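## Task

Place both grey steel power modules on a single top next to the arms, and both black-handled espresso tampers on a single top, with all four kept upright in their current orientation and each base fully resting on its top. Every other object must finish resting directly on the top it occupies now. Anything entering the slot in the top of a weight means failure. A placement that stays put only because a robot is holding it does not count. At the end, release everything and move the arms away.

## Robot and tools

Setup: four identical i2rt Big YAM arms named arm1, arm2, arm3 and arm4. Each has six revolute joints, a two-finger gripper and a wrist camera. Two fixed room cameras, room_a and room_b, watch the cell. With joints 1 and 6 at zero and the hand level and aimed forward, the wrist camera rides above the hand looking toward the fingertips. The hand reaches roughly 1.0 m out from the joint 1 axis.

Frame: one shared scene frame, origin on the floor, +z up. The hand point is halfway between the fingertips; the hand's z axis runs along the fingers and the fingers close along its y axis. Foot poses are not printed.

execute_actions: argument actions is a list holding either zero or one action. An action is an object keyed by arm name; under each arm put joints, an object of absolute joint targets (not offsets), keyed by joint name. All arms named start moving together and may finish at different moments. Optional cameras lists which images to return (names above, or all; omitted or null gives all, an empty list gives none). An empty actions list just reports state and images. Joint keys, units, ranges and signs:
- joint1_rad, -2.879 to 2.879 rad (done within 0.045): yaw about the foot, positive counter-clockwise seen from above; zero points the arm along its foot's facing.
- joint2_rad, 0 to 3.141 (±0.14): shoulder; zero has the upper arm pointing back roughly level, increasing lifts it up then forward.
- joint3_rad, 0 to 3.019 (±0.09): elbow; zero folds the forearm onto the upper arm, increasing opens it.
- joint4_rad, -1.692 to 1.57 (±0.055): hand pitch, positive tips fingers up.
- joint5_rad, -1.57 to 1.57 (±0.03): sideways hand swing, positive toward the arm's right.
- joint6_rad, -2.094 to 2.094 (±0.035): hand roll, positive clockwise viewed from behind the hand.
- gripper_m, 0 to 0.093 m (±0.003): fingertip gap. Each pad squeezes with roughly 50 to 62 N at most, less on some grippers.
An unknown key or out-of-range number rejects the whole call and nothing moves. Joints or arms you omit may keep driving toward earlier targets. Joints move at different speeds, so the hand can sweep a wide arc between postures; plan clearance.

wait: seconds, 0 to 10. Commands nothing; returns the same report as an empty action.

zoom_image: camera (one of the six names) and region [x0, y0, x1, y1] in pixels of that camera's latest full image, top-left is (0, 0), at most 504 by 504. Gives a sharper close-up.

finished_scene: scene, the integer number of the scene being ended. Irreversible; its result reports success and gives the next task. Call it only once the objects are settled, released and the arms are clear. If resuming from a summary, start with an empty execute_actions to learn the current scene and task.

Reading results: each robot's state comes back, plus images whose order is given by the pictures line. joint_status tells how each commanded motion ended. off_target: stopped short and may still be pressing. contact_stop or time_out: the joint gives up its target and holds where it is, except that after time_out a joint may keep a target at most 0.375, 0.375, 0.113, 0.225, 0.075, 0.3 rad (joints 1 to 6) from its position and keep pushing; on_its_own lists such joints. In on_its_own, held at means the target being held, not the current position. To relieve a push, send the joint its reported position. A "joint command not followed" line (often with a cause line) means a self- and inter-arm collision check blocked that arm's joint targets; the gripper part still runs, blocked joints read not_followed, and the arm may retry them on later actions until given passable targets. This line never appears on calls without an action. A stop reported in one call cancels any further execute_actions, wait or finished_scene calls in the same reply. Very small changes from the current position might produce no movement. Loaded joints tend to sag.

Motor heat: holding loads or pushing heats motors, even while you are thinking, since the simulation runs on and keeps your last command. A MOTOR HOT line appears from 85 °C; at 100 °C an OVER-TEMPERATURE FAULT drops that arm and its gripper until cooled, and named keys not at target show limit_stop_at_motor_heat; resend those targets afterwards. Some heat carries into the next scene.

Things to avoid: arms do not stop on contact and can press hard, so don't drive into tables or objects. Never let two arms squeeze or slam each other; no state line reports arm-to-arm touching, and the collision check ignores fingers, gripper housings and wrist cameras and can react late. Object contact does not count as arm contact. Don't drop, slam, or knock things off the work area or to the floor. Keep everything out of the slot on a weight's top. Occasionally a loose object gets nudged by an outside disturbance. Fewer and shorter robot motions are better; thinking time is not counted against motion.

Each tool is called after ">>>" as a command line: name --argument value for each argument, lists and objects as JSON in quotes; but a table of rows of numbers goes row by row, as --pt "numbers of a row", without its own name.

## Session

>>> execute_actions --actions '[]'

Scene clock: 0.00 s.
arm1.joint_positions: joint1_rad=+0.558 joint2_rad=+0.355 joint3_rad=+1.596 joint4_rad=-1.497 joint5_rad=+0.049 joint6_rad=+0.551 gripper_m=+0.094
arm1.joint_status: not commanded
arm1.hand: x=+0.4482 y=+1.7714 z=+1.4062 quat_wxyz=(+0.180, +0.767, -0.190, -0.586) (m; scene frame)
arm2.joint_positions: joint1_rad=-0.666 joint2_rad=+0.523 joint3_rad=+1.329 joint4_rad=-1.480 joint5_rad=-0.264 joint6_rad=+0.516 gripper_m=+0.094
arm2.joint_status: not commanded
arm2.hand: x=+0.4160 y=+0.2320 z=+1.2867 quat_wxyz=(-0.444, -0.600, -0.666, +0.006) (m; scene frame)
arm3.joint_positions: joint1_rad=+0.735 joint2_rad=+0.460 joint3_rad=+1.503 joint4_rad=-1.579 joint5_rad=+0.195 joint6_rad=+0.224 gripper_m=+0.094
arm3.joint_status: not commanded
arm3.hand: x=-0.7602 y=-0.5449 z=+1.3819 quat_wxyz=(-0.285, +0.656, -0.570, -0.405) (m; scene frame)
arm4.joint_positions: joint1_rad=+0.399 joint2_rad=+0.535 joint3_rad=+1.538 joint4_rad=-1.590 joint5_rad=-0.001 joint6_rad=+0.355 gripper_m=+0.094
arm4.joint_status: not commanded
arm4.hand: x=-0.0878 y=-1.6126 z=+1.3338 quat_wxyz=(-0.357, -0.774, -0.428, +0.301) (m; scene frame)
pictures: arm1_cam_wrist, arm2_cam_wrist, arm3_cam_wrist, arm4_cam_wrist, room_a, room_b
Images, in order (width x height): arm1_cam_wrist 672x504, arm2_cam_wrist 672x504, arm3_cam_wrist 672x504, arm4_cam_wrist 672x504, room_a 672x504, room_b 672x504.

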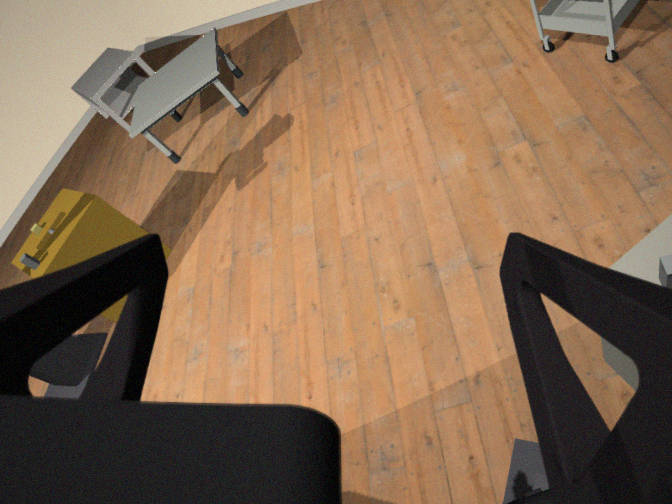

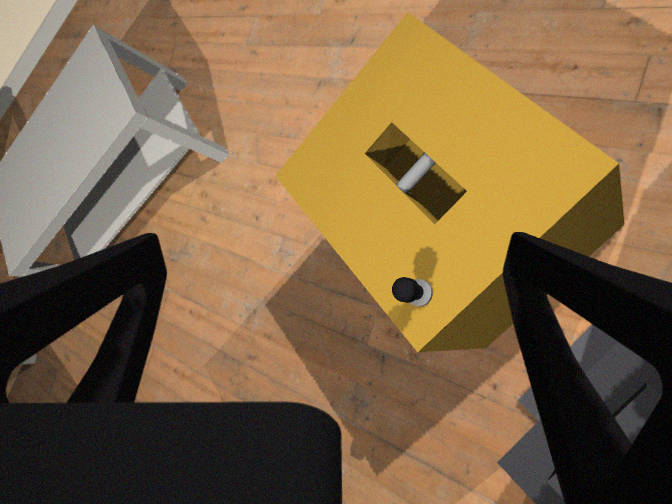

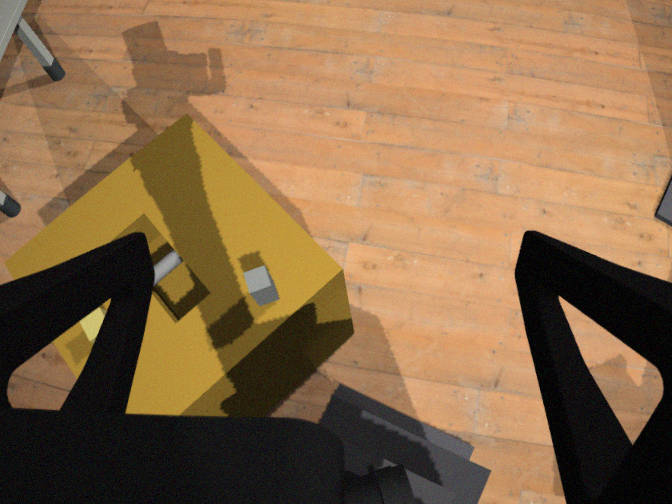

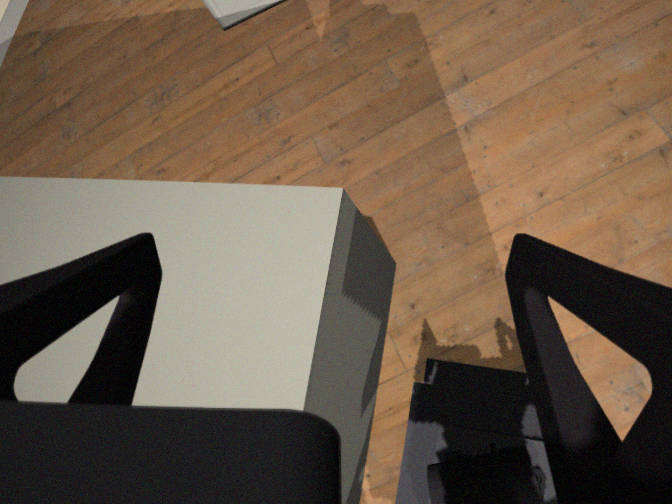

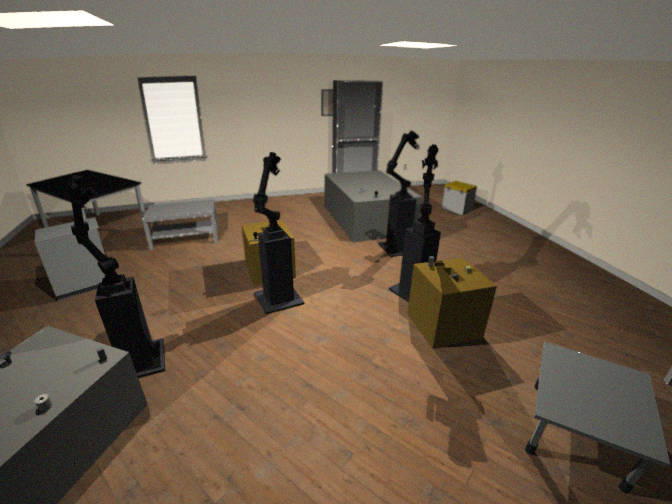

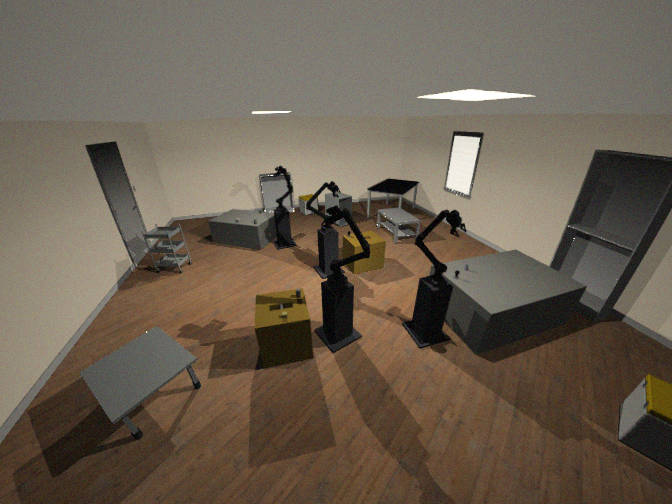

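>>> execute_actions --actions '[{"arm1":{"joints":{"joint1_rad":-0.3,"joint2_rad":1.3,"joint3_rad":1.3,"joint4_rad":-1.3,"joint5_rad":0,"joint6_rad":0}},"arm2":{"joints":{"joint1_rad":-0.5,"joint2_rad":1.5,"joint3_rad":1.2,"joint4_rad":-1.1,"joint5_rad":0,"joint6_rad":0}},"arm3":{"joints":{"joint1_rad":0.9,"joint2_rad":1.6,"joint3_rad":1.5,"joint4_rad":-1.4,"joint5_rad":0,"joint6_rad":0}},"arm4":{"joints":{"joint1_rad":1.3,"joint2_rad":1.2,"joint3_rad":1.5,"joint4_rad":-1.5,"joint5_rad":0,"joint6_rad":0}}}]'

>>> execute_actions --actions '[{"arm1":{"joints":{"joint1_rad":0.1}},"arm2":{"joints":{"joint1_rad":-0.1,"joint4_rad":-0.5}},"arm3":{"joints":{"joint1_rad":1.3,"joint3_rad":1.1,"joint4_rad":-1.0}},"arm4":{"joints":{"joint1_rad":1.7,"joint2_rad":1.6}}}]'

Scene clock: 20.37 s.
arm1.joint_positions: joint1_rad=-0.304 joint2_rad=+1.283 joint3_rad=+1.291 joint4_rad=-1.309 joint5_rad=-0.001 joint6_rad=+0.008 gripper_m=+0.095
arm1.joint_status: all done
arm1.hand: x=+0.1895 y=+2.0603 z=+1.0599 quat_wxyz=(-0.047, +0.919, -0.370, -0.126) (m; scene frame)
arm2.joint_positions: joint1_rad=-0.511 joint2_rad=+1.515 joint3_rad=+1.198 joint4_rad=-1.110 joint5_rad=-0.005 joint6_rad=+0.011 gripper_m=+0.094
arm2.joint_status: all done
arm2.hand: x=+0.5723 y=-0.0020 z=+0.9318 quat_wxyz=(-0.064, -0.449, -0.891, +0.030) (m; scene frame)
arm3.joint_positions: joint1_rad=+0.892 joint2_rad=+1.608 joint3_rad=+1.481 joint4_rad=-1.407 joint5_rad=+0.004 joint6_rad=+0.008 gripper_m=+0.094
arm3.joint_status: all done
arm3.hand: x=-1.0238 y=-0.2664 z=+1.0242 quat_wxyz=(-0.008, +0.889, -0.458, -0.010) (m; scene frame)
arm4.joint_positions: joint1_rad=+1.299 joint2_rad=+1.206 joint3_rad=+1.487 joint4_rad=-1.510 joint5_rad=+0.000 joint6_rad=+0.009 gripper_m=+0.094
arm4.joint_status: all done
arm4.hand: x=+0.1989 y=-1.7790 z=+1.1495 quat_wxyz=(-0.156, -0.422, -0.891, +0.065) (m; scene frame)
pictures: arm1_cam_wrist, arm2_cam_wrist, arm3_cam_wrist, arm4_cam_wrist, room_a, room_b
Images, in order (width x height): arm1_cam_wrist 672x504, arm2_cam_wrist 672x504, arm3_cam_wrist 672x504, arm4_cam_wrist 672x504, room_a 672x504, room_b 672x504.

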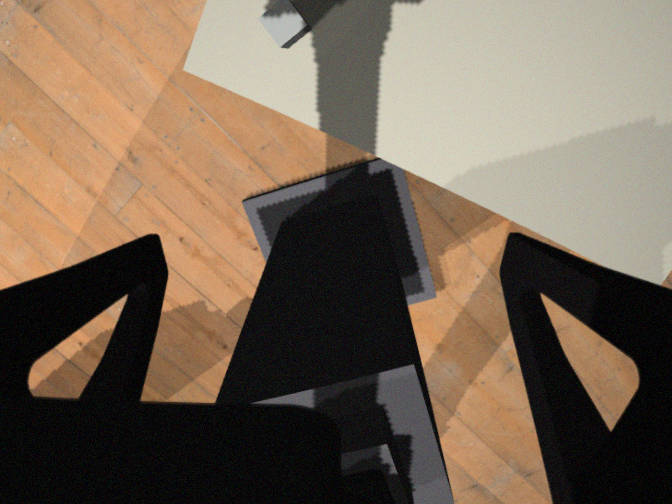

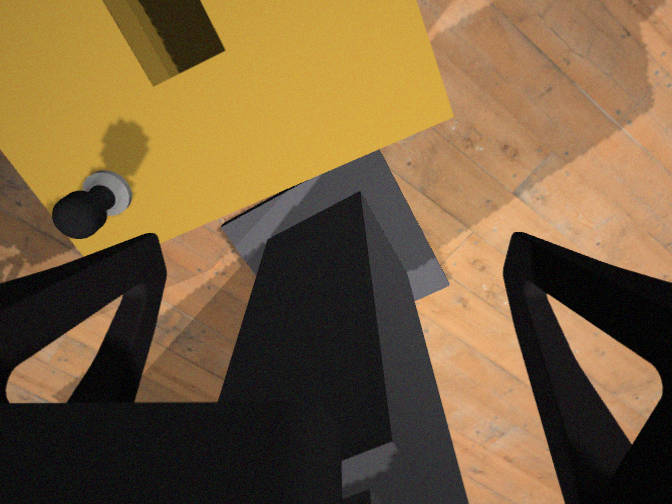

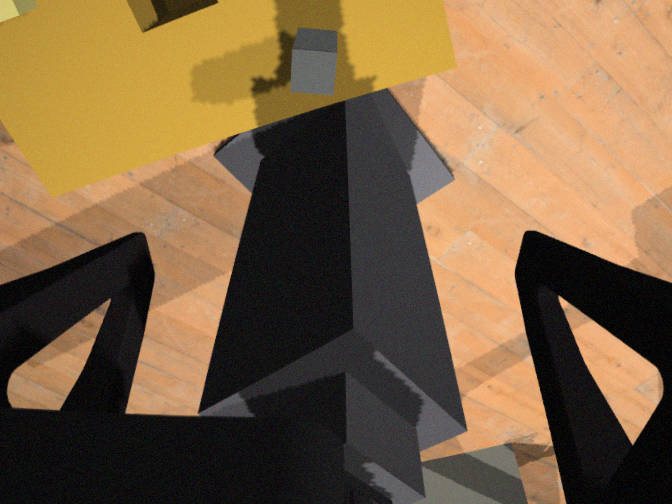

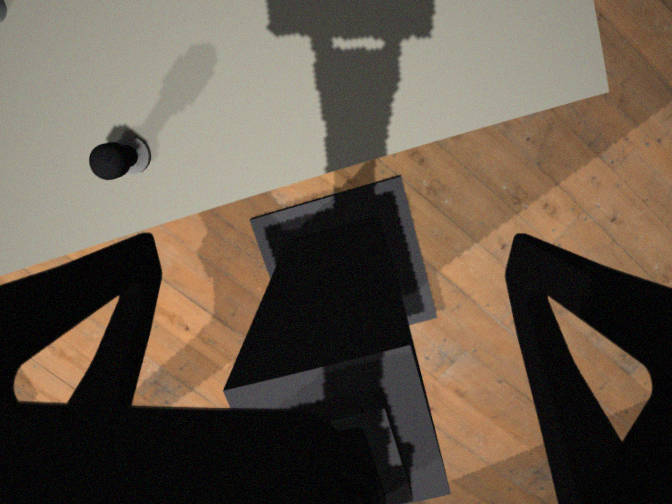

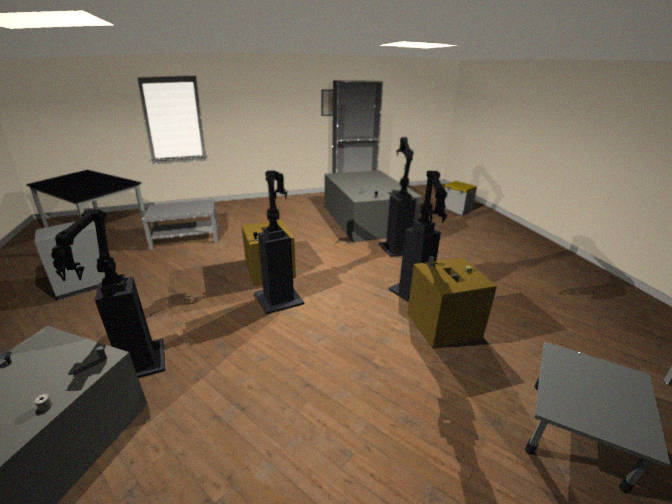

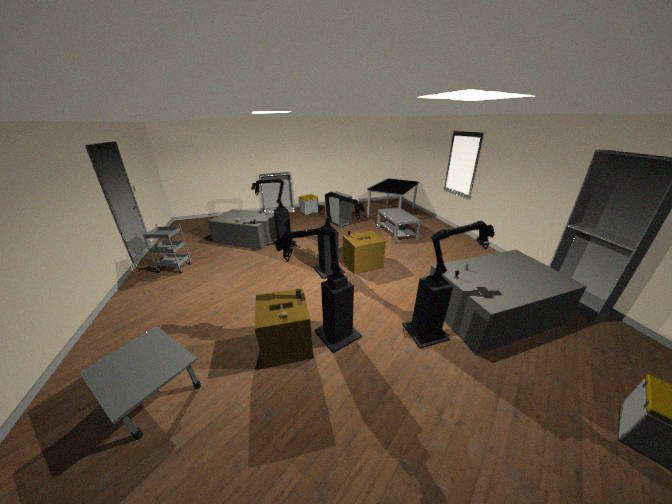

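Scene clock: 21.67 s.
arm1.joint_positions: joint1_rad=+0.106 joint2_rad=+1.283 joint3_rad=+1.291 joint4_rad=-1.309 joint5_rad=-0.001 joint6_rad=+0.006 gripper_m=+0.095
arm1.joint_status: all done
arm1.hand: x=+0.0982 y=+1.9123 z=+1.0606 quat_wxyz=(-0.020, +0.975, -0.174, -0.134) (m; scene frame)
arm2.joint_positions: joint1_rad=-0.086 joint2_rad=+1.515 joint3_rad=+1.198 joint4_rad=-0.519 joint5_rad=-0.001 joint6_rad=+0.009 gripper_m=+0.094
arm2.joint_status: all done
arm2.hand: x=+0.8144 y=+0.0844 z=+0.9918 quat_wxyz=(-0.347, -0.234, -0.904, +0.087) (m; scene frame)
arm3.joint_positions: joint1_rad=+1.310 joint2_rad=+1.603 joint3_rad=+1.091 joint4_rad=-1.014 joint5_rad=+0.001 joint6_rad=+0.006 gripper_m=+0.094
arm3.joint_status: all done
arm3.hand: x=-1.1203 y=-0.4426 z=+0.8863 quat_wxyz=(-0.003, +0.965, -0.262, -0.016) (m; scene frame)
arm4.joint_positions: joint1_rad=+1.712 joint2_rad=+1.609 joint3_rad=+1.487 joint4_rad=-1.510 joint5_rad=+0.000 joint6_rad=+0.008 gripper_m=+0.094
arm4.joint_status: all done
arm4.hand: x=+0.3632 y=-1.6792 z=+0.9837 quat_wxyz=(+0.027, -0.231, -0.972, -0.013) (m; scene frame)
pictures: arm1_cam_wrist, arm2_cam_wrist, arm3_cam_wrist, arm4_cam_wrist, room_a, room_b
Images, in order (width x height): arm1_cam_wrist 672x504, arm2_cam_wrist 672x504, arm3_cam_wrist 672x504, arm4_cam_wrist 672x504, room_a 672x504, room_b 672x504.

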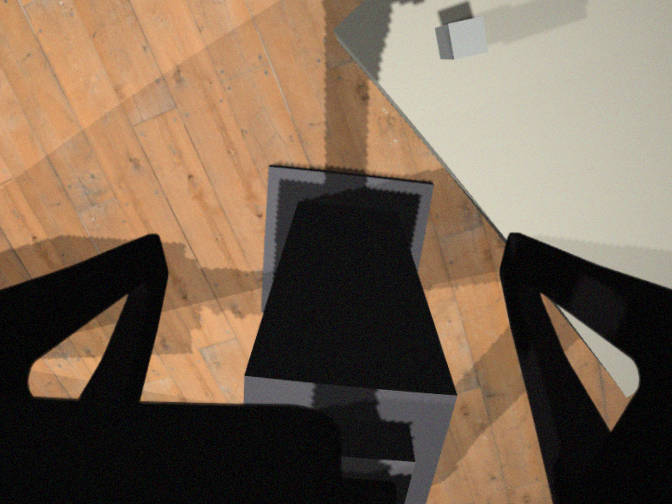

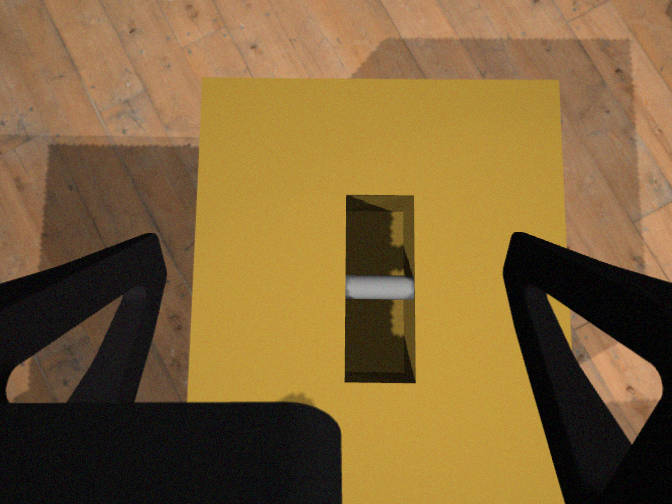

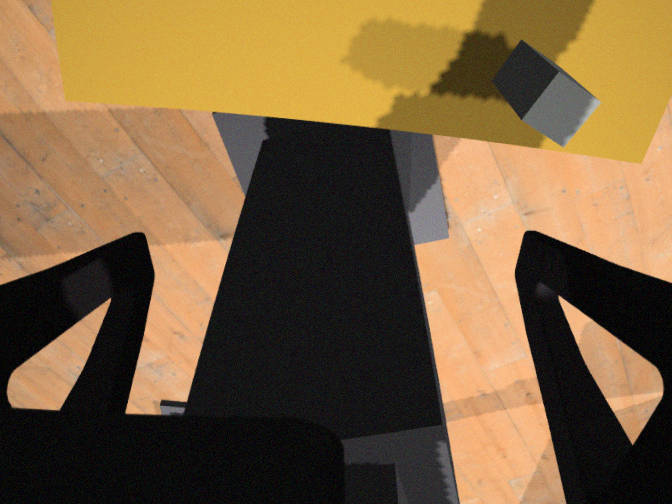

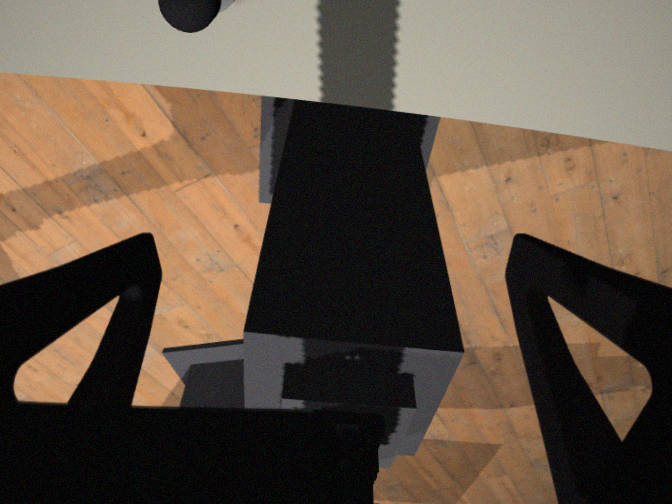

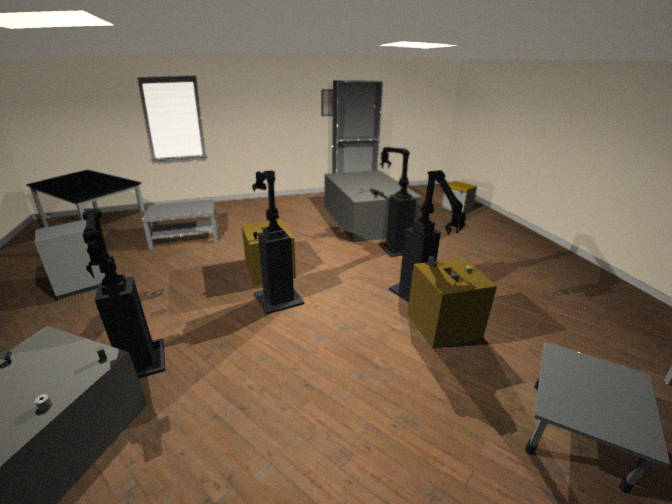

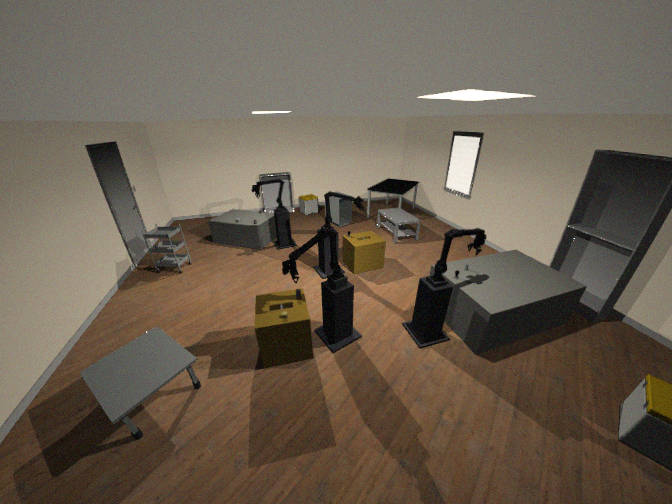

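>>> execute_actions --actions '[{"arm1":{"joints":{"joint1_rad":-0.18,"joint2_rad":1.995,"joint3_rad":1.455,"joint4_rad":-1.03}},"arm2":{"joints":{"joint1_rad":0.02,"joint2_rad":1.227,"joint3_rad":0.366,"joint4_rad":-0.04}},"arm3":{"joints":{"joint1_rad":0.93,"joint2_rad":1.83,"joint3_rad":1.095,"joint4_rad":-0.835}},"arm4":{"joints":{"joint1_rad":-2.72}}}]'

>>> zoom_image --camera "room_a" --region '[200,150,520,350]'

>>> zoom_image --camera "room_a" --region '[0,220,240,420]'

Scene clock: 56.40 s.
arm1.joint_positions: joint1_rad=-0.184 joint2_rad=+2.005 joint3_rad=+1.443 joint4_rad=-1.040 joint5_rad=-0.001 joint6_rad=+0.006 gripper_m=+0.095
arm1.joint_status: all done
arm1.hand: x=+0.0506 y=+2.0983 z=+0.7771 quat_wxyz=(+0.007, +0.949, -0.316, +0.014) (m; scene frame)
arm2.joint_positions: joint1_rad=+0.027 joint2_rad=+1.238 joint3_rad=+0.367 joint4_rad=-0.058 joint5_rad=-0.001 joint6_rad=+0.009 gripper_m=+0.094
arm2.joint_status: all done
arm2.hand: x=+0.6192 y=+0.2361 z=+0.8029 quat_wxyz=(-0.308, -0.186, -0.931, +0.058) (m; scene frame)
arm3.joint_positions: joint1_rad=+0.921 joint2_rad=+1.849 joint3_rad=+1.084 joint4_rad=-0.846 joint5_rad=+0.001 joint6_rad=+0.006 gripper_m=+0.094
arm3.joint_status: all done
arm3.hand: x=-1.0121 y=-0.3054 z=+0.7775 quat_wxyz=(+0.011, +0.896, -0.444, +0.024) (m; scene frame)
arm4.joint_positions: joint1_rad=-2.725 joint2_rad=+1.609 joint3_rad=+1.487 joint4_rad=-1.507 joint5_rad=+0.000 joint6_rad=+0.007 gripper_m=+0.094
arm4.joint_status: all done
arm4.hand: x=+0.0301 y=-1.0103 z=+0.9870 quat_wxyz=(-0.016, -0.636, +0.771, -0.018) (m; scene frame)
pictures: arm1_cam_wrist, arm2_cam_wrist, arm3_cam_wrist, arm4_cam_wrist, room_a, room_b
Images, in order (width x height): arm1_cam_wrist 672x504, arm2_cam_wrist 672x504, arm3_cam_wrist 672x504, arm4_cam_wrist 672x504, room_a 672x504, room_b 672x504.

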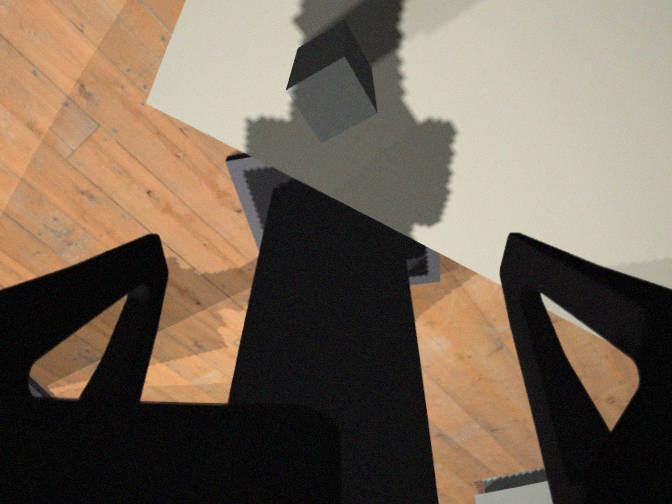

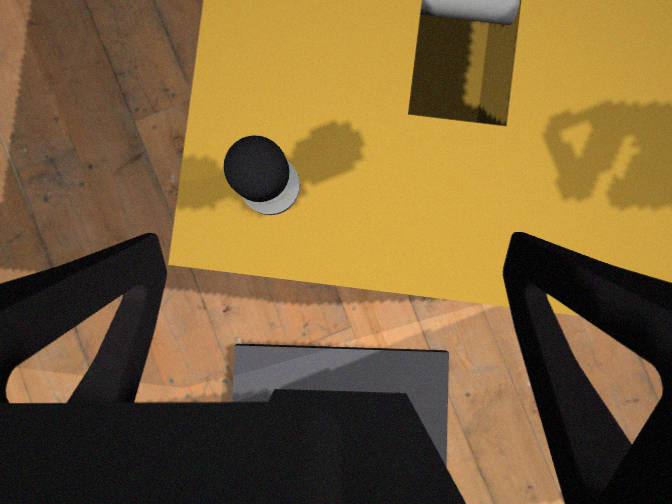

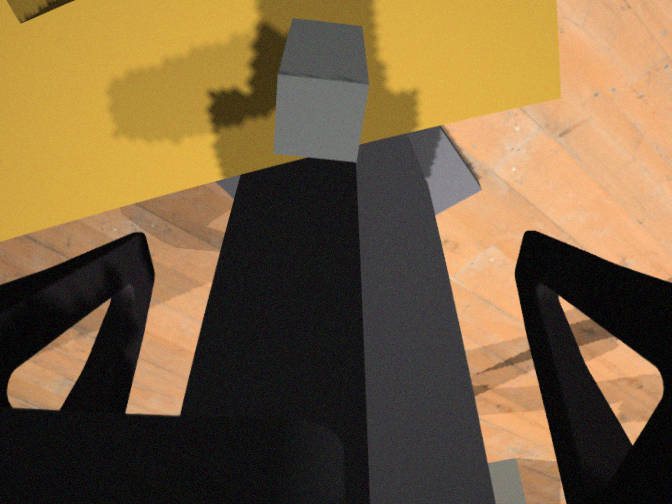

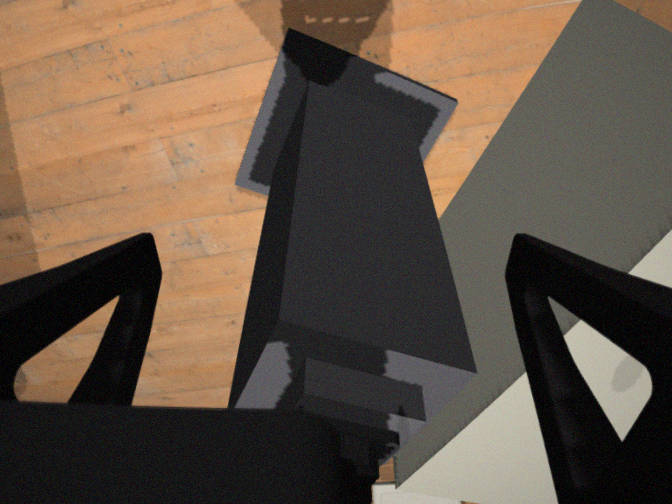

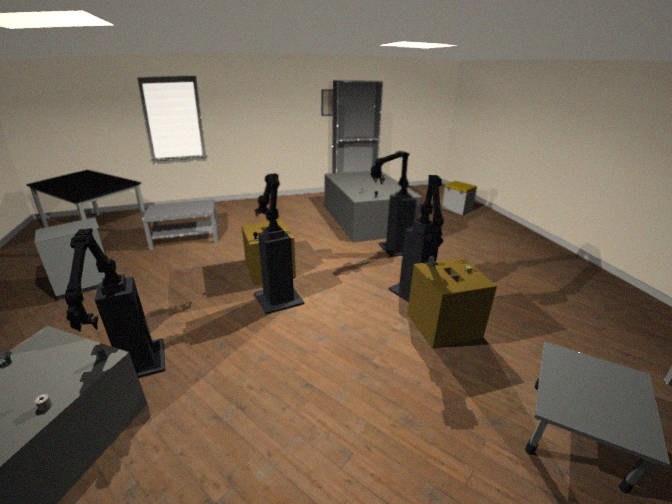

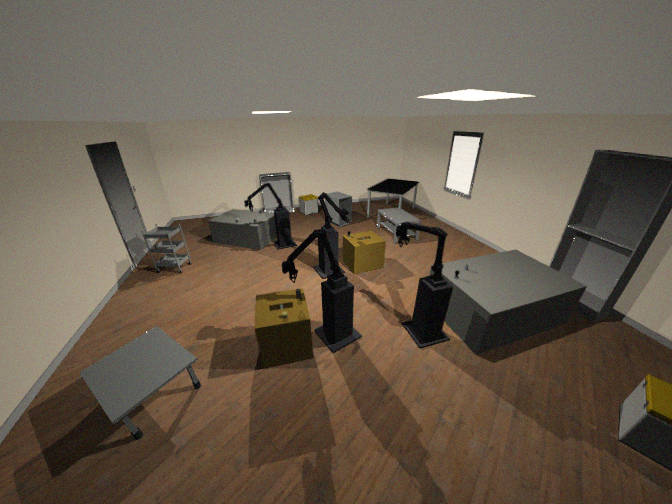

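Region (200, 150, 520, 350) of room_a's 672x504 image, scaled by 1.575, with more detail than that image has; it fills the top 315 rows of this view, and the rest is white.

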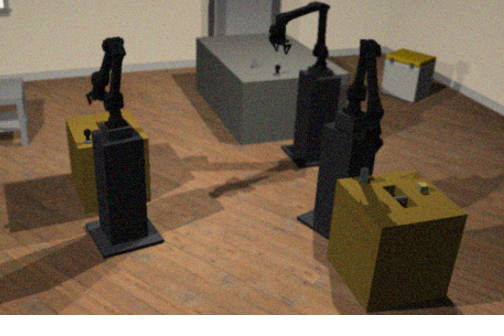

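Region (0, 220, 240, 420) of room_a's 672x504 image, scaled by 2.100, with more detail than that image has.

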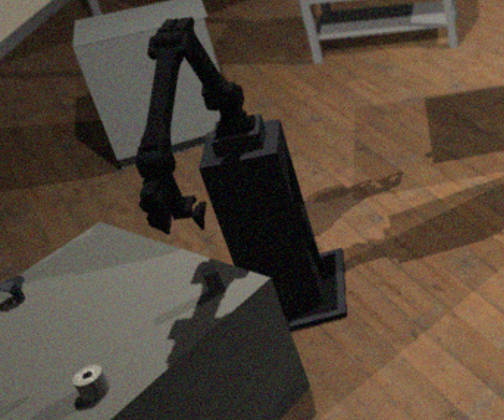

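>>> execute_actions --actions '[{"arm1":{"joints":{"joint6_rad":-0.52,"joint2_rad":2.196,"joint3_rad":1.27,"joint4_rad":-0.615}},"arm2":{"joints":{"joint1_rad":0.135,"joint2_rad":1.77,"joint3_rad":0.39,"joint4_rad":0.5}},"arm3":{"joints":{"joint1_rad":0.94,"joint2_rad":1.985,"joint3_rad":1.003,"joint4_rad":-0.56,"joint6_rad":0.08}},"arm4":{"joints":{"joint2_rad":2.1,"joint3_rad":1.4,"joint4_rad":0.5}}}]' --cameras '["arm1_cam_wrist","arm2_cam_wrist","arm3_cam_wrist"]'

Scene clock: 70.07 s.
arm1.joint_positions: joint1_rad=-0.184 joint2_rad=+2.209 joint3_rad=+1.255 joint4_rad=-0.629 joint5_rad=-0.001 joint6_rad=-0.512 gripper_m=+0.095
arm1.joint_status: all done
arm1.hand: x=+0.0810 y=+2.0750 z=+0.6176 quat_wxyz=(+0.006, +0.998, -0.063, +0.004) (m; scene frame)
arm2.joint_positions: joint1_rad=+0.129 joint2_rad=+1.772 joint3_rad=+0.367 joint4_rad=+0.482 joint5_rad=-0.001 joint6_rad=+0.009 gripper_m=+0.094
arm2.joint_status: all done
arm2.hand: x=+0.6497 y=+0.2648 z=+0.6965 quat_wxyz=(-0.313, -0.138, -0.939, +0.043) (m; scene frame)
arm3.joint_positions: joint1_rad=+0.930 joint2_rad=+2.000 joint3_rad=+0.992 joint4_rad=-0.574 joint5_rad=+0.001 joint6_rad=+0.072 gripper_m=+0.094
arm3.joint_status: all done
arm3.hand: x=-1.0060 y=-0.3201 z=+0.6899 quat_wxyz=(+0.004, +0.883, -0.469, +0.011) (m; scene frame)
arm4.joint_positions: joint1_rad=-2.725 joint2_rad=+2.113 joint3_rad=+1.381 joint4_rad=+0.474 joint5_rad=+0.000 joint6_rad=+0.007 gripper_m=+0.094
arm4.joint_status: all done
arm4.hand: x=+0.0912 y=-0.6862 z=+0.8782 quat_wxyz=(+0.473, -0.504, +0.607, +0.392) (m; scene frame)
pictures: arm1_cam_wrist, arm2_cam_wrist, arm3_cam_wrist
Images, in order (width x height): arm1_cam_wrist 672x504, arm2_cam_wrist 672x504, arm3_cam_wrist 672x504.

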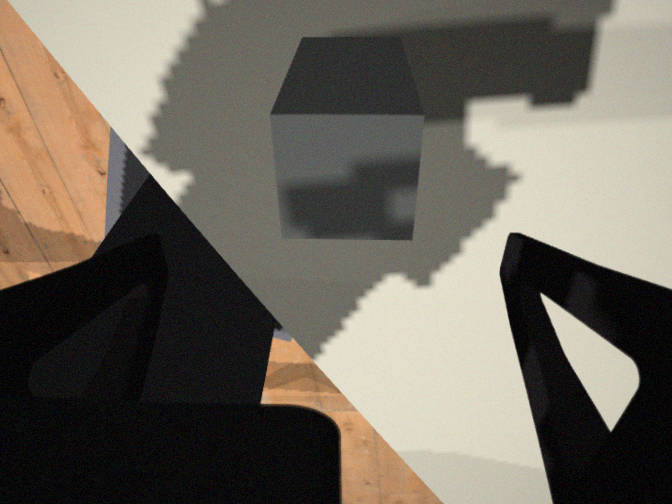

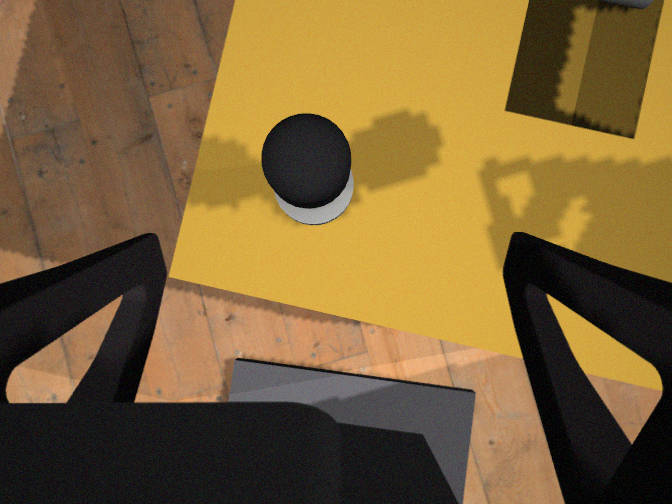

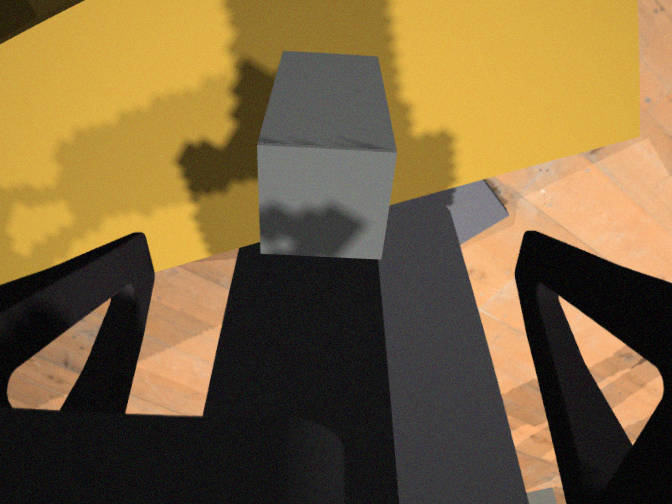

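>>> execute_actions --actions '[{"arm1":{"joints":{"joint2_rad":2.328,"joint3_rad":1.328,"joint4_rad":-0.545}},"arm2":{"joints":{"joint1_rad":0.18,"joint2_rad":2.09,"joint3_rad":0.53,"joint4_rad":0.67}},"arm3":{"joints":{"joint2_rad":2.13,"joint3_rad":1.015,"joint4_rad":-0.43,"joint6_rad":0.12}}}]' --cameras '["arm1_cam_wrist","arm2_cam_wrist","arm3_cam_wrist"]'

Scene clock: 82.07 s.
arm1.joint_positions: joint1_rad=-0.184 joint2_rad=+2.307 joint3_rad=+1.318 joint4_rad=-0.554 joint5_rad=-0.001 joint6_rad=-0.512 gripper_m=+0.095
arm1.joint_status: all done
arm1.hand: x=+0.0622 y=+2.0887 z=+0.5816 quat_wxyz=(-0.005, +0.998, -0.062, -0.013) (m; scene frame)
arm2.joint_positions: joint1_rad=+0.170 joint2_rad=+2.103 joint3_rad=+0.532 joint4_rad=+0.655 joint5_rad=-0.001 joint6_rad=+0.009 gripper_m=+0.094
arm2.joint_status: all done
arm2.hand: x=+0.6990 y=+0.2685 z=+0.6267 quat_wxyz=(-0.317, -0.119, -0.940, +0.037) (m; scene frame)
arm3.joint_positions: joint1_rad=+0.930 joint2_rad=+2.137 joint3_rad=+1.002 joint4_rad=-0.443 joint5_rad=+0.001 joint6_rad=+0.112 gripper_m=+0.094
arm3.joint_status: all done
arm3.hand: x=-1.0048 y=-0.3215 z=+0.6333 quat_wxyz=(+0.003, +0.874, -0.486, +0.010) (m; scene frame)
arm4.joint_positions: joint1_rad=-2.725 joint2_rad=+2.113 joint3_rad=+1.381 joint4_rad=+0.474 joint5_rad=+0.000 joint6_rad=+0.007 gripper_m=+0.094
arm4.joint_status: not commanded
arm4.hand: x=+0.0912 y=-0.6862 z=+0.8782 quat_wxyz=(+0.473, -0.504, +0.607, +0.392) (m; scene frame)
pictures: arm1_cam_wrist, arm2_cam_wrist, arm3_cam_wrist
Images, in order (width x height): arm1_cam_wrist 672x504, arm2_cam_wrist 672x504, arm3_cam_wrist 672x504.

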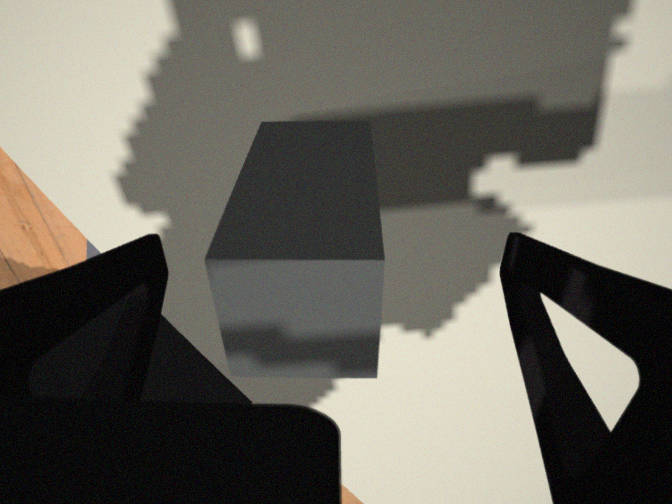

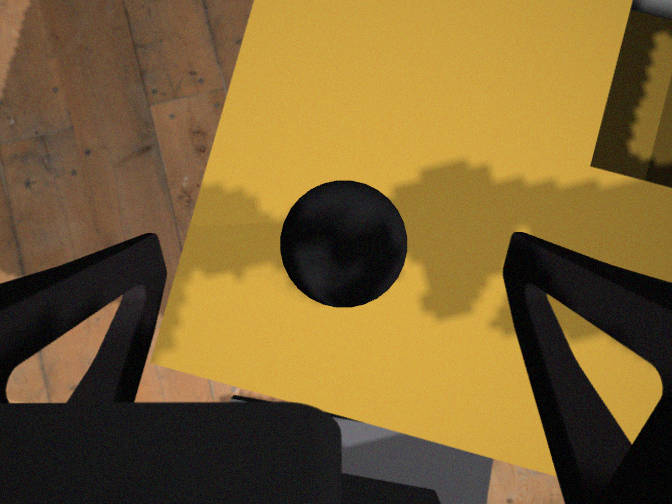

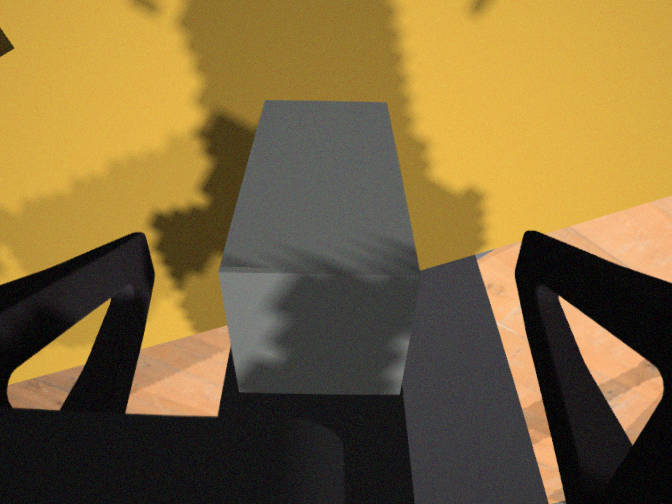

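>>> execute_actions --actions '[{"arm1":{"joints":{"joint2_rad":2.365}},"arm2":{"joints":{"joint2_rad":2.31,"joint3_rad":0.615,"joint4_rad":0.8}},"arm3":{"joints":{"joint2_rad":2.165}}}]' --cameras '["arm1_cam_wrist","arm2_cam_wrist","arm3_cam_wrist"]'

Scene clock: 87.87 s.
arm1.joint_positions: joint1_rad=-0.184 joint2_rad=+2.333 joint3_rad=+1.318 joint4_rad=-0.554 joint5_rad=-0.001 joint6_rad=-0.512 gripper_m=+0.095
arm1.joint_status: all done
arm1.hand: x=+0.0694 y=+2.0833 z=+0.5678 quat_wxyz=(+0.002, +0.998, -0.062, -0.002) (m; scene frame)
arm2.joint_positions: joint1_rad=+0.170 joint2_rad=+2.324 joint3_rad=+0.616 joint4_rad=+0.783 joint5_rad=-0.001 joint6_rad=+0.009 gripper_m=+0.094
arm2.joint_status: all done
arm2.hand: x=+0.7029 y=+0.2675 z=+0.5668 quat_wxyz=(-0.313, -0.119, -0.941, +0.036) (m; scene frame)
arm3.joint_positions: joint1_rad=+0.930 joint2_rad=+2.148 joint3_rad=+1.002 joint4_rad=-0.443 joint5_rad=+0.001 joint6_rad=+0.112 gripper_m=+0.094
arm3.joint_status: all done
arm3.hand: x=-1.0028 y=-0.3241 z=+0.6291 quat_wxyz=(+0.005, +0.874, -0.486, +0.015) (m; scene frame)
arm4.joint_positions: joint1_rad=-2.725 joint2_rad=+2.113 joint3_rad=+1.381 joint4_rad=+0.474 joint5_rad=+0.000 joint6_rad=+0.007 gripper_m=+0.094
arm4.joint_status: not commanded
arm4.hand: x=+0.0912 y=-0.6862 z=+0.8782 quat_wxyz=(+0.473, -0.504, +0.607, +0.392) (m; scene frame)
pictures: arm1_cam_wrist, arm2_cam_wrist, arm3_cam_wrist
Images, in order (width x height): arm1_cam_wrist 672x504, arm2_cam_wrist 672x504, arm3_cam_wrist 672x504.

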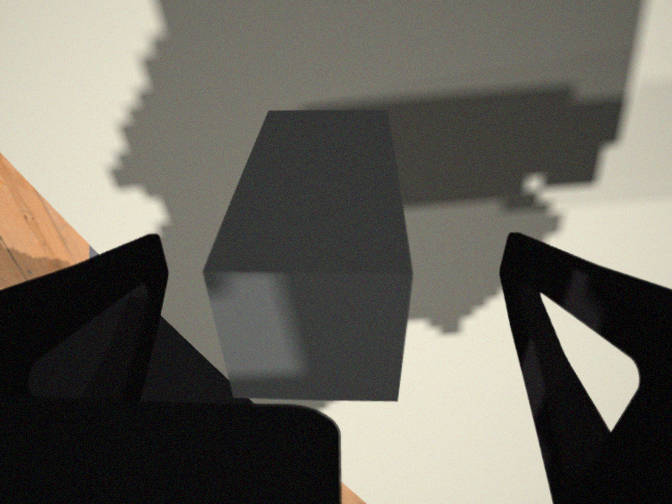

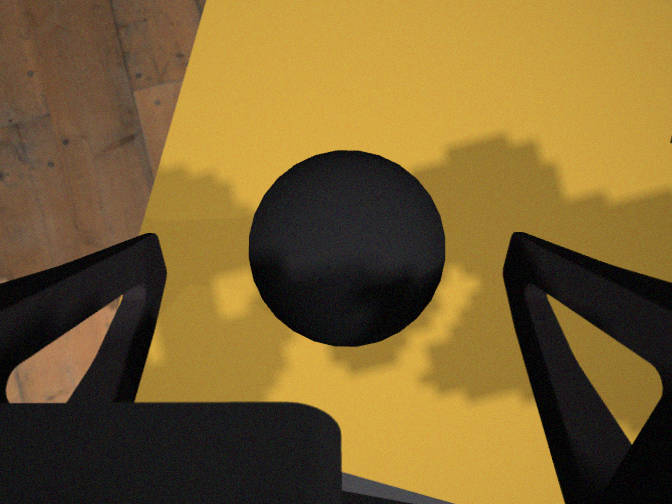

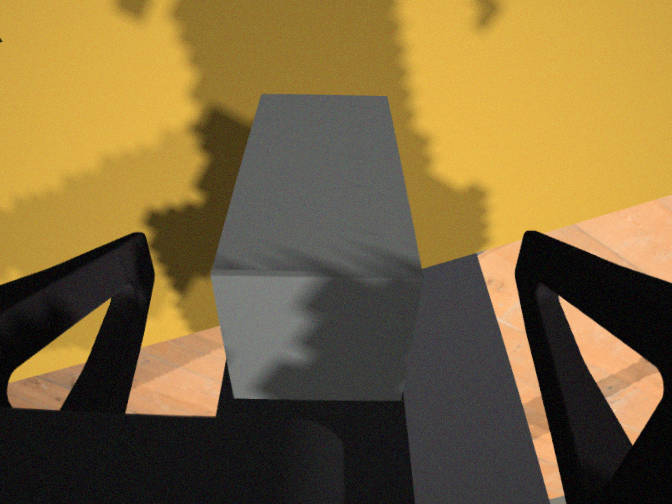

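>>> execute_actions --actions '[{"arm1":{"joints":{"joint3_rad":1.3,"joint4_rad":-0.53}},"arm2":{"joints":{"joint3_rad":0.645}},"arm3":{"joints":{"joint3_rad":0.985,"joint4_rad":-0.4}}}]' --cameras '[]'

>>> execute_actions --actions '[{"arm1":{"joints":{"gripper_m":0}},"arm2":{"joints":{"gripper_m":0}},"arm3":{"joints":{"gripper_m":0}}}]' --cameras '["arm1_cam_wrist","arm2_cam_wrist","arm3_cam_wrist"]'

Scene clock: 93.07 s.
arm1.joint_positions: joint1_rad=-0.184 joint2_rad=+2.333 joint3_rad=+1.305 joint4_rad=-0.544 joint5_rad=-0.001 joint6_rad=-0.512 gripper_m=+0.095
arm1.joint_status: all done
arm1.hand: x=+0.0735 y=+2.0803 z=+0.5652 quat_wxyz=(+0.003, +0.998, -0.062, +0.000) (m; scene frame)
arm2.joint_positions: joint1_rad=+0.170 joint2_rad=+2.324 joint3_rad=+0.640 joint4_rad=+0.783 joint5_rad=-0.001 joint6_rad=+0.009 gripper_m=+0.094
arm2.joint_status: all done
arm2.hand: x=+0.7161 y=+0.2643 z=+0.5692 quat_wxyz=(-0.325, -0.119, -0.938, +0.037) (m; scene frame)
arm3.joint_positions: joint1_rad=+0.930 joint2_rad=+2.148 joint3_rad=+0.986 joint4_rad=-0.415 joint5_rad=+0.001 joint6_rad=+0.112 gripper_m=+0.094
arm3.joint_status: all done
arm3.hand: x=-1.0012 y=-0.3261 z=+0.6266 quat_wxyz=(+0.003, +0.874, -0.486, +0.009) (m; scene frame)
arm4.joint_positions: joint1_rad=-2.725 joint2_rad=+2.113 joint3_rad=+1.381 joint4_rad=+0.474 joint5_rad=+0.000 joint6_rad=+0.007 gripper_m=+0.094
arm4.joint_status: not commanded
arm4.hand: x=+0.0912 y=-0.6862 z=+0.8782 quat_wxyz=(+0.473, -0.504, +0.607, +0.392) (m; scene frame)
pictures: none
No camera images: the call's "cameras" was empty. Leave "cameras" out to get every camera's image.

Scene clock: 93.80 s.
arm1.joint_positions: joint1_rad=-0.184 joint2_rad=+2.333 joint3_rad=+1.305 joint4_rad=-0.544 joint5_rad=-0.002 joint6_rad=-0.513 gripper_m=+0.039
arm1.joint_status: gripper_m off_target (ended at +0.039, target +0.000)
arm1.hand: x=+0.0734 y=+2.0803 z=+0.5652 quat_wxyz=(+0.003, +0.998, -0.062, -0.001) (m; scene frame)
arm2.joint_positions: joint1_rad=+0.170 joint2_rad=+2.324 joint3_rad=+0.640 joint4_rad=+0.784 joint5_rad=+0.001 joint6_rad=+0.009 gripper_m=+0.044
arm2.joint_status: gripper_m off_target (ended at +0.044, target +0.000)
arm2.hand: x=+0.7163 y=+0.2641 z=+0.5693 quat_wxyz=(-0.325, -0.118, -0.937, +0.038) (m; scene frame)
arm3.joint_positions: joint1_rad=+0.931 joint2_rad=+2.148 joint3_rad=+0.986 joint4_rad=-0.412 joint5_rad=-0.002 joint6_rad=+0.113 gripper_m=+0.039
arm3.joint_status: gripper_m off_target (ended at +0.039, target +0.000)
arm3.hand: x=-1.0022 y=-0.3261 z=+0.6266 quat_wxyz=(+0.004, +0.874, -0.487, +0.007) (m; scene frame)
arm4.joint_positions: joint1_rad=-2.725 joint2_rad=+2.113 joint3_rad=+1.381 joint4_rad=+0.474 joint5_rad=+0.000 joint6_rad=+0.007 gripper_m=+0.094
arm4.joint_status: not commanded
arm4.hand: x=+0.0912 y=-0.6862 z=+0.8782 quat_wxyz=(+0.473, -0.504, +0.607, +0.392) (m; scene frame)
pictures: arm1_cam_wrist, arm2_cam_wrist, arm3_cam_wrist
Images, in order (width x height): arm1_cam_wrist 672x504, arm2_cam_wrist 672x504, arm3_cam_wrist 672x504.

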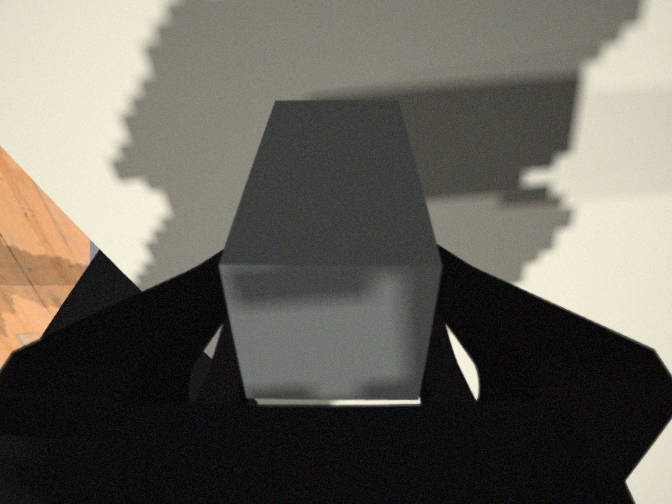

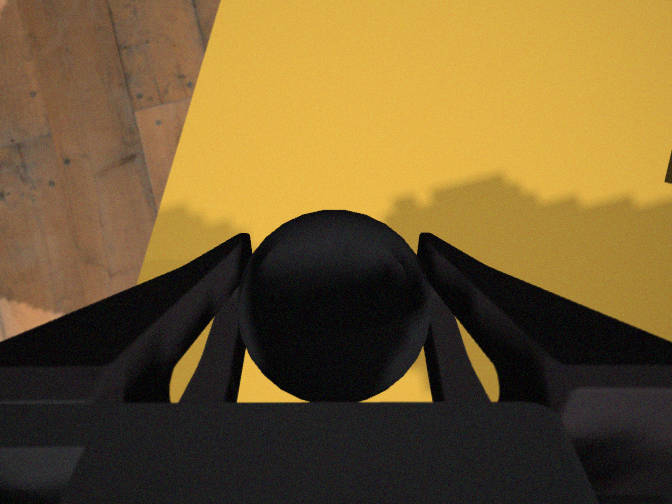

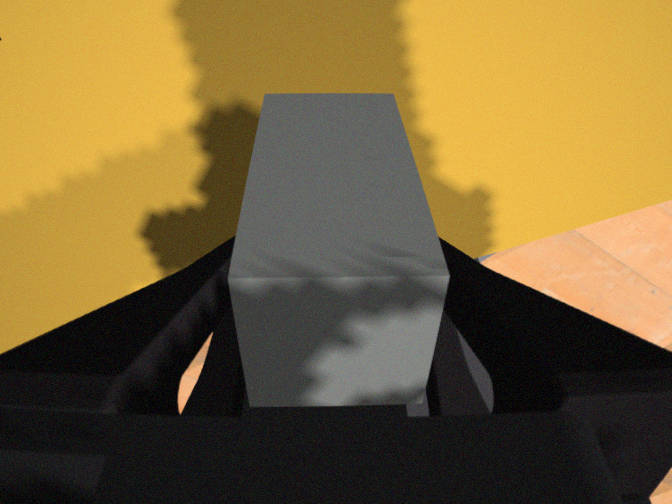

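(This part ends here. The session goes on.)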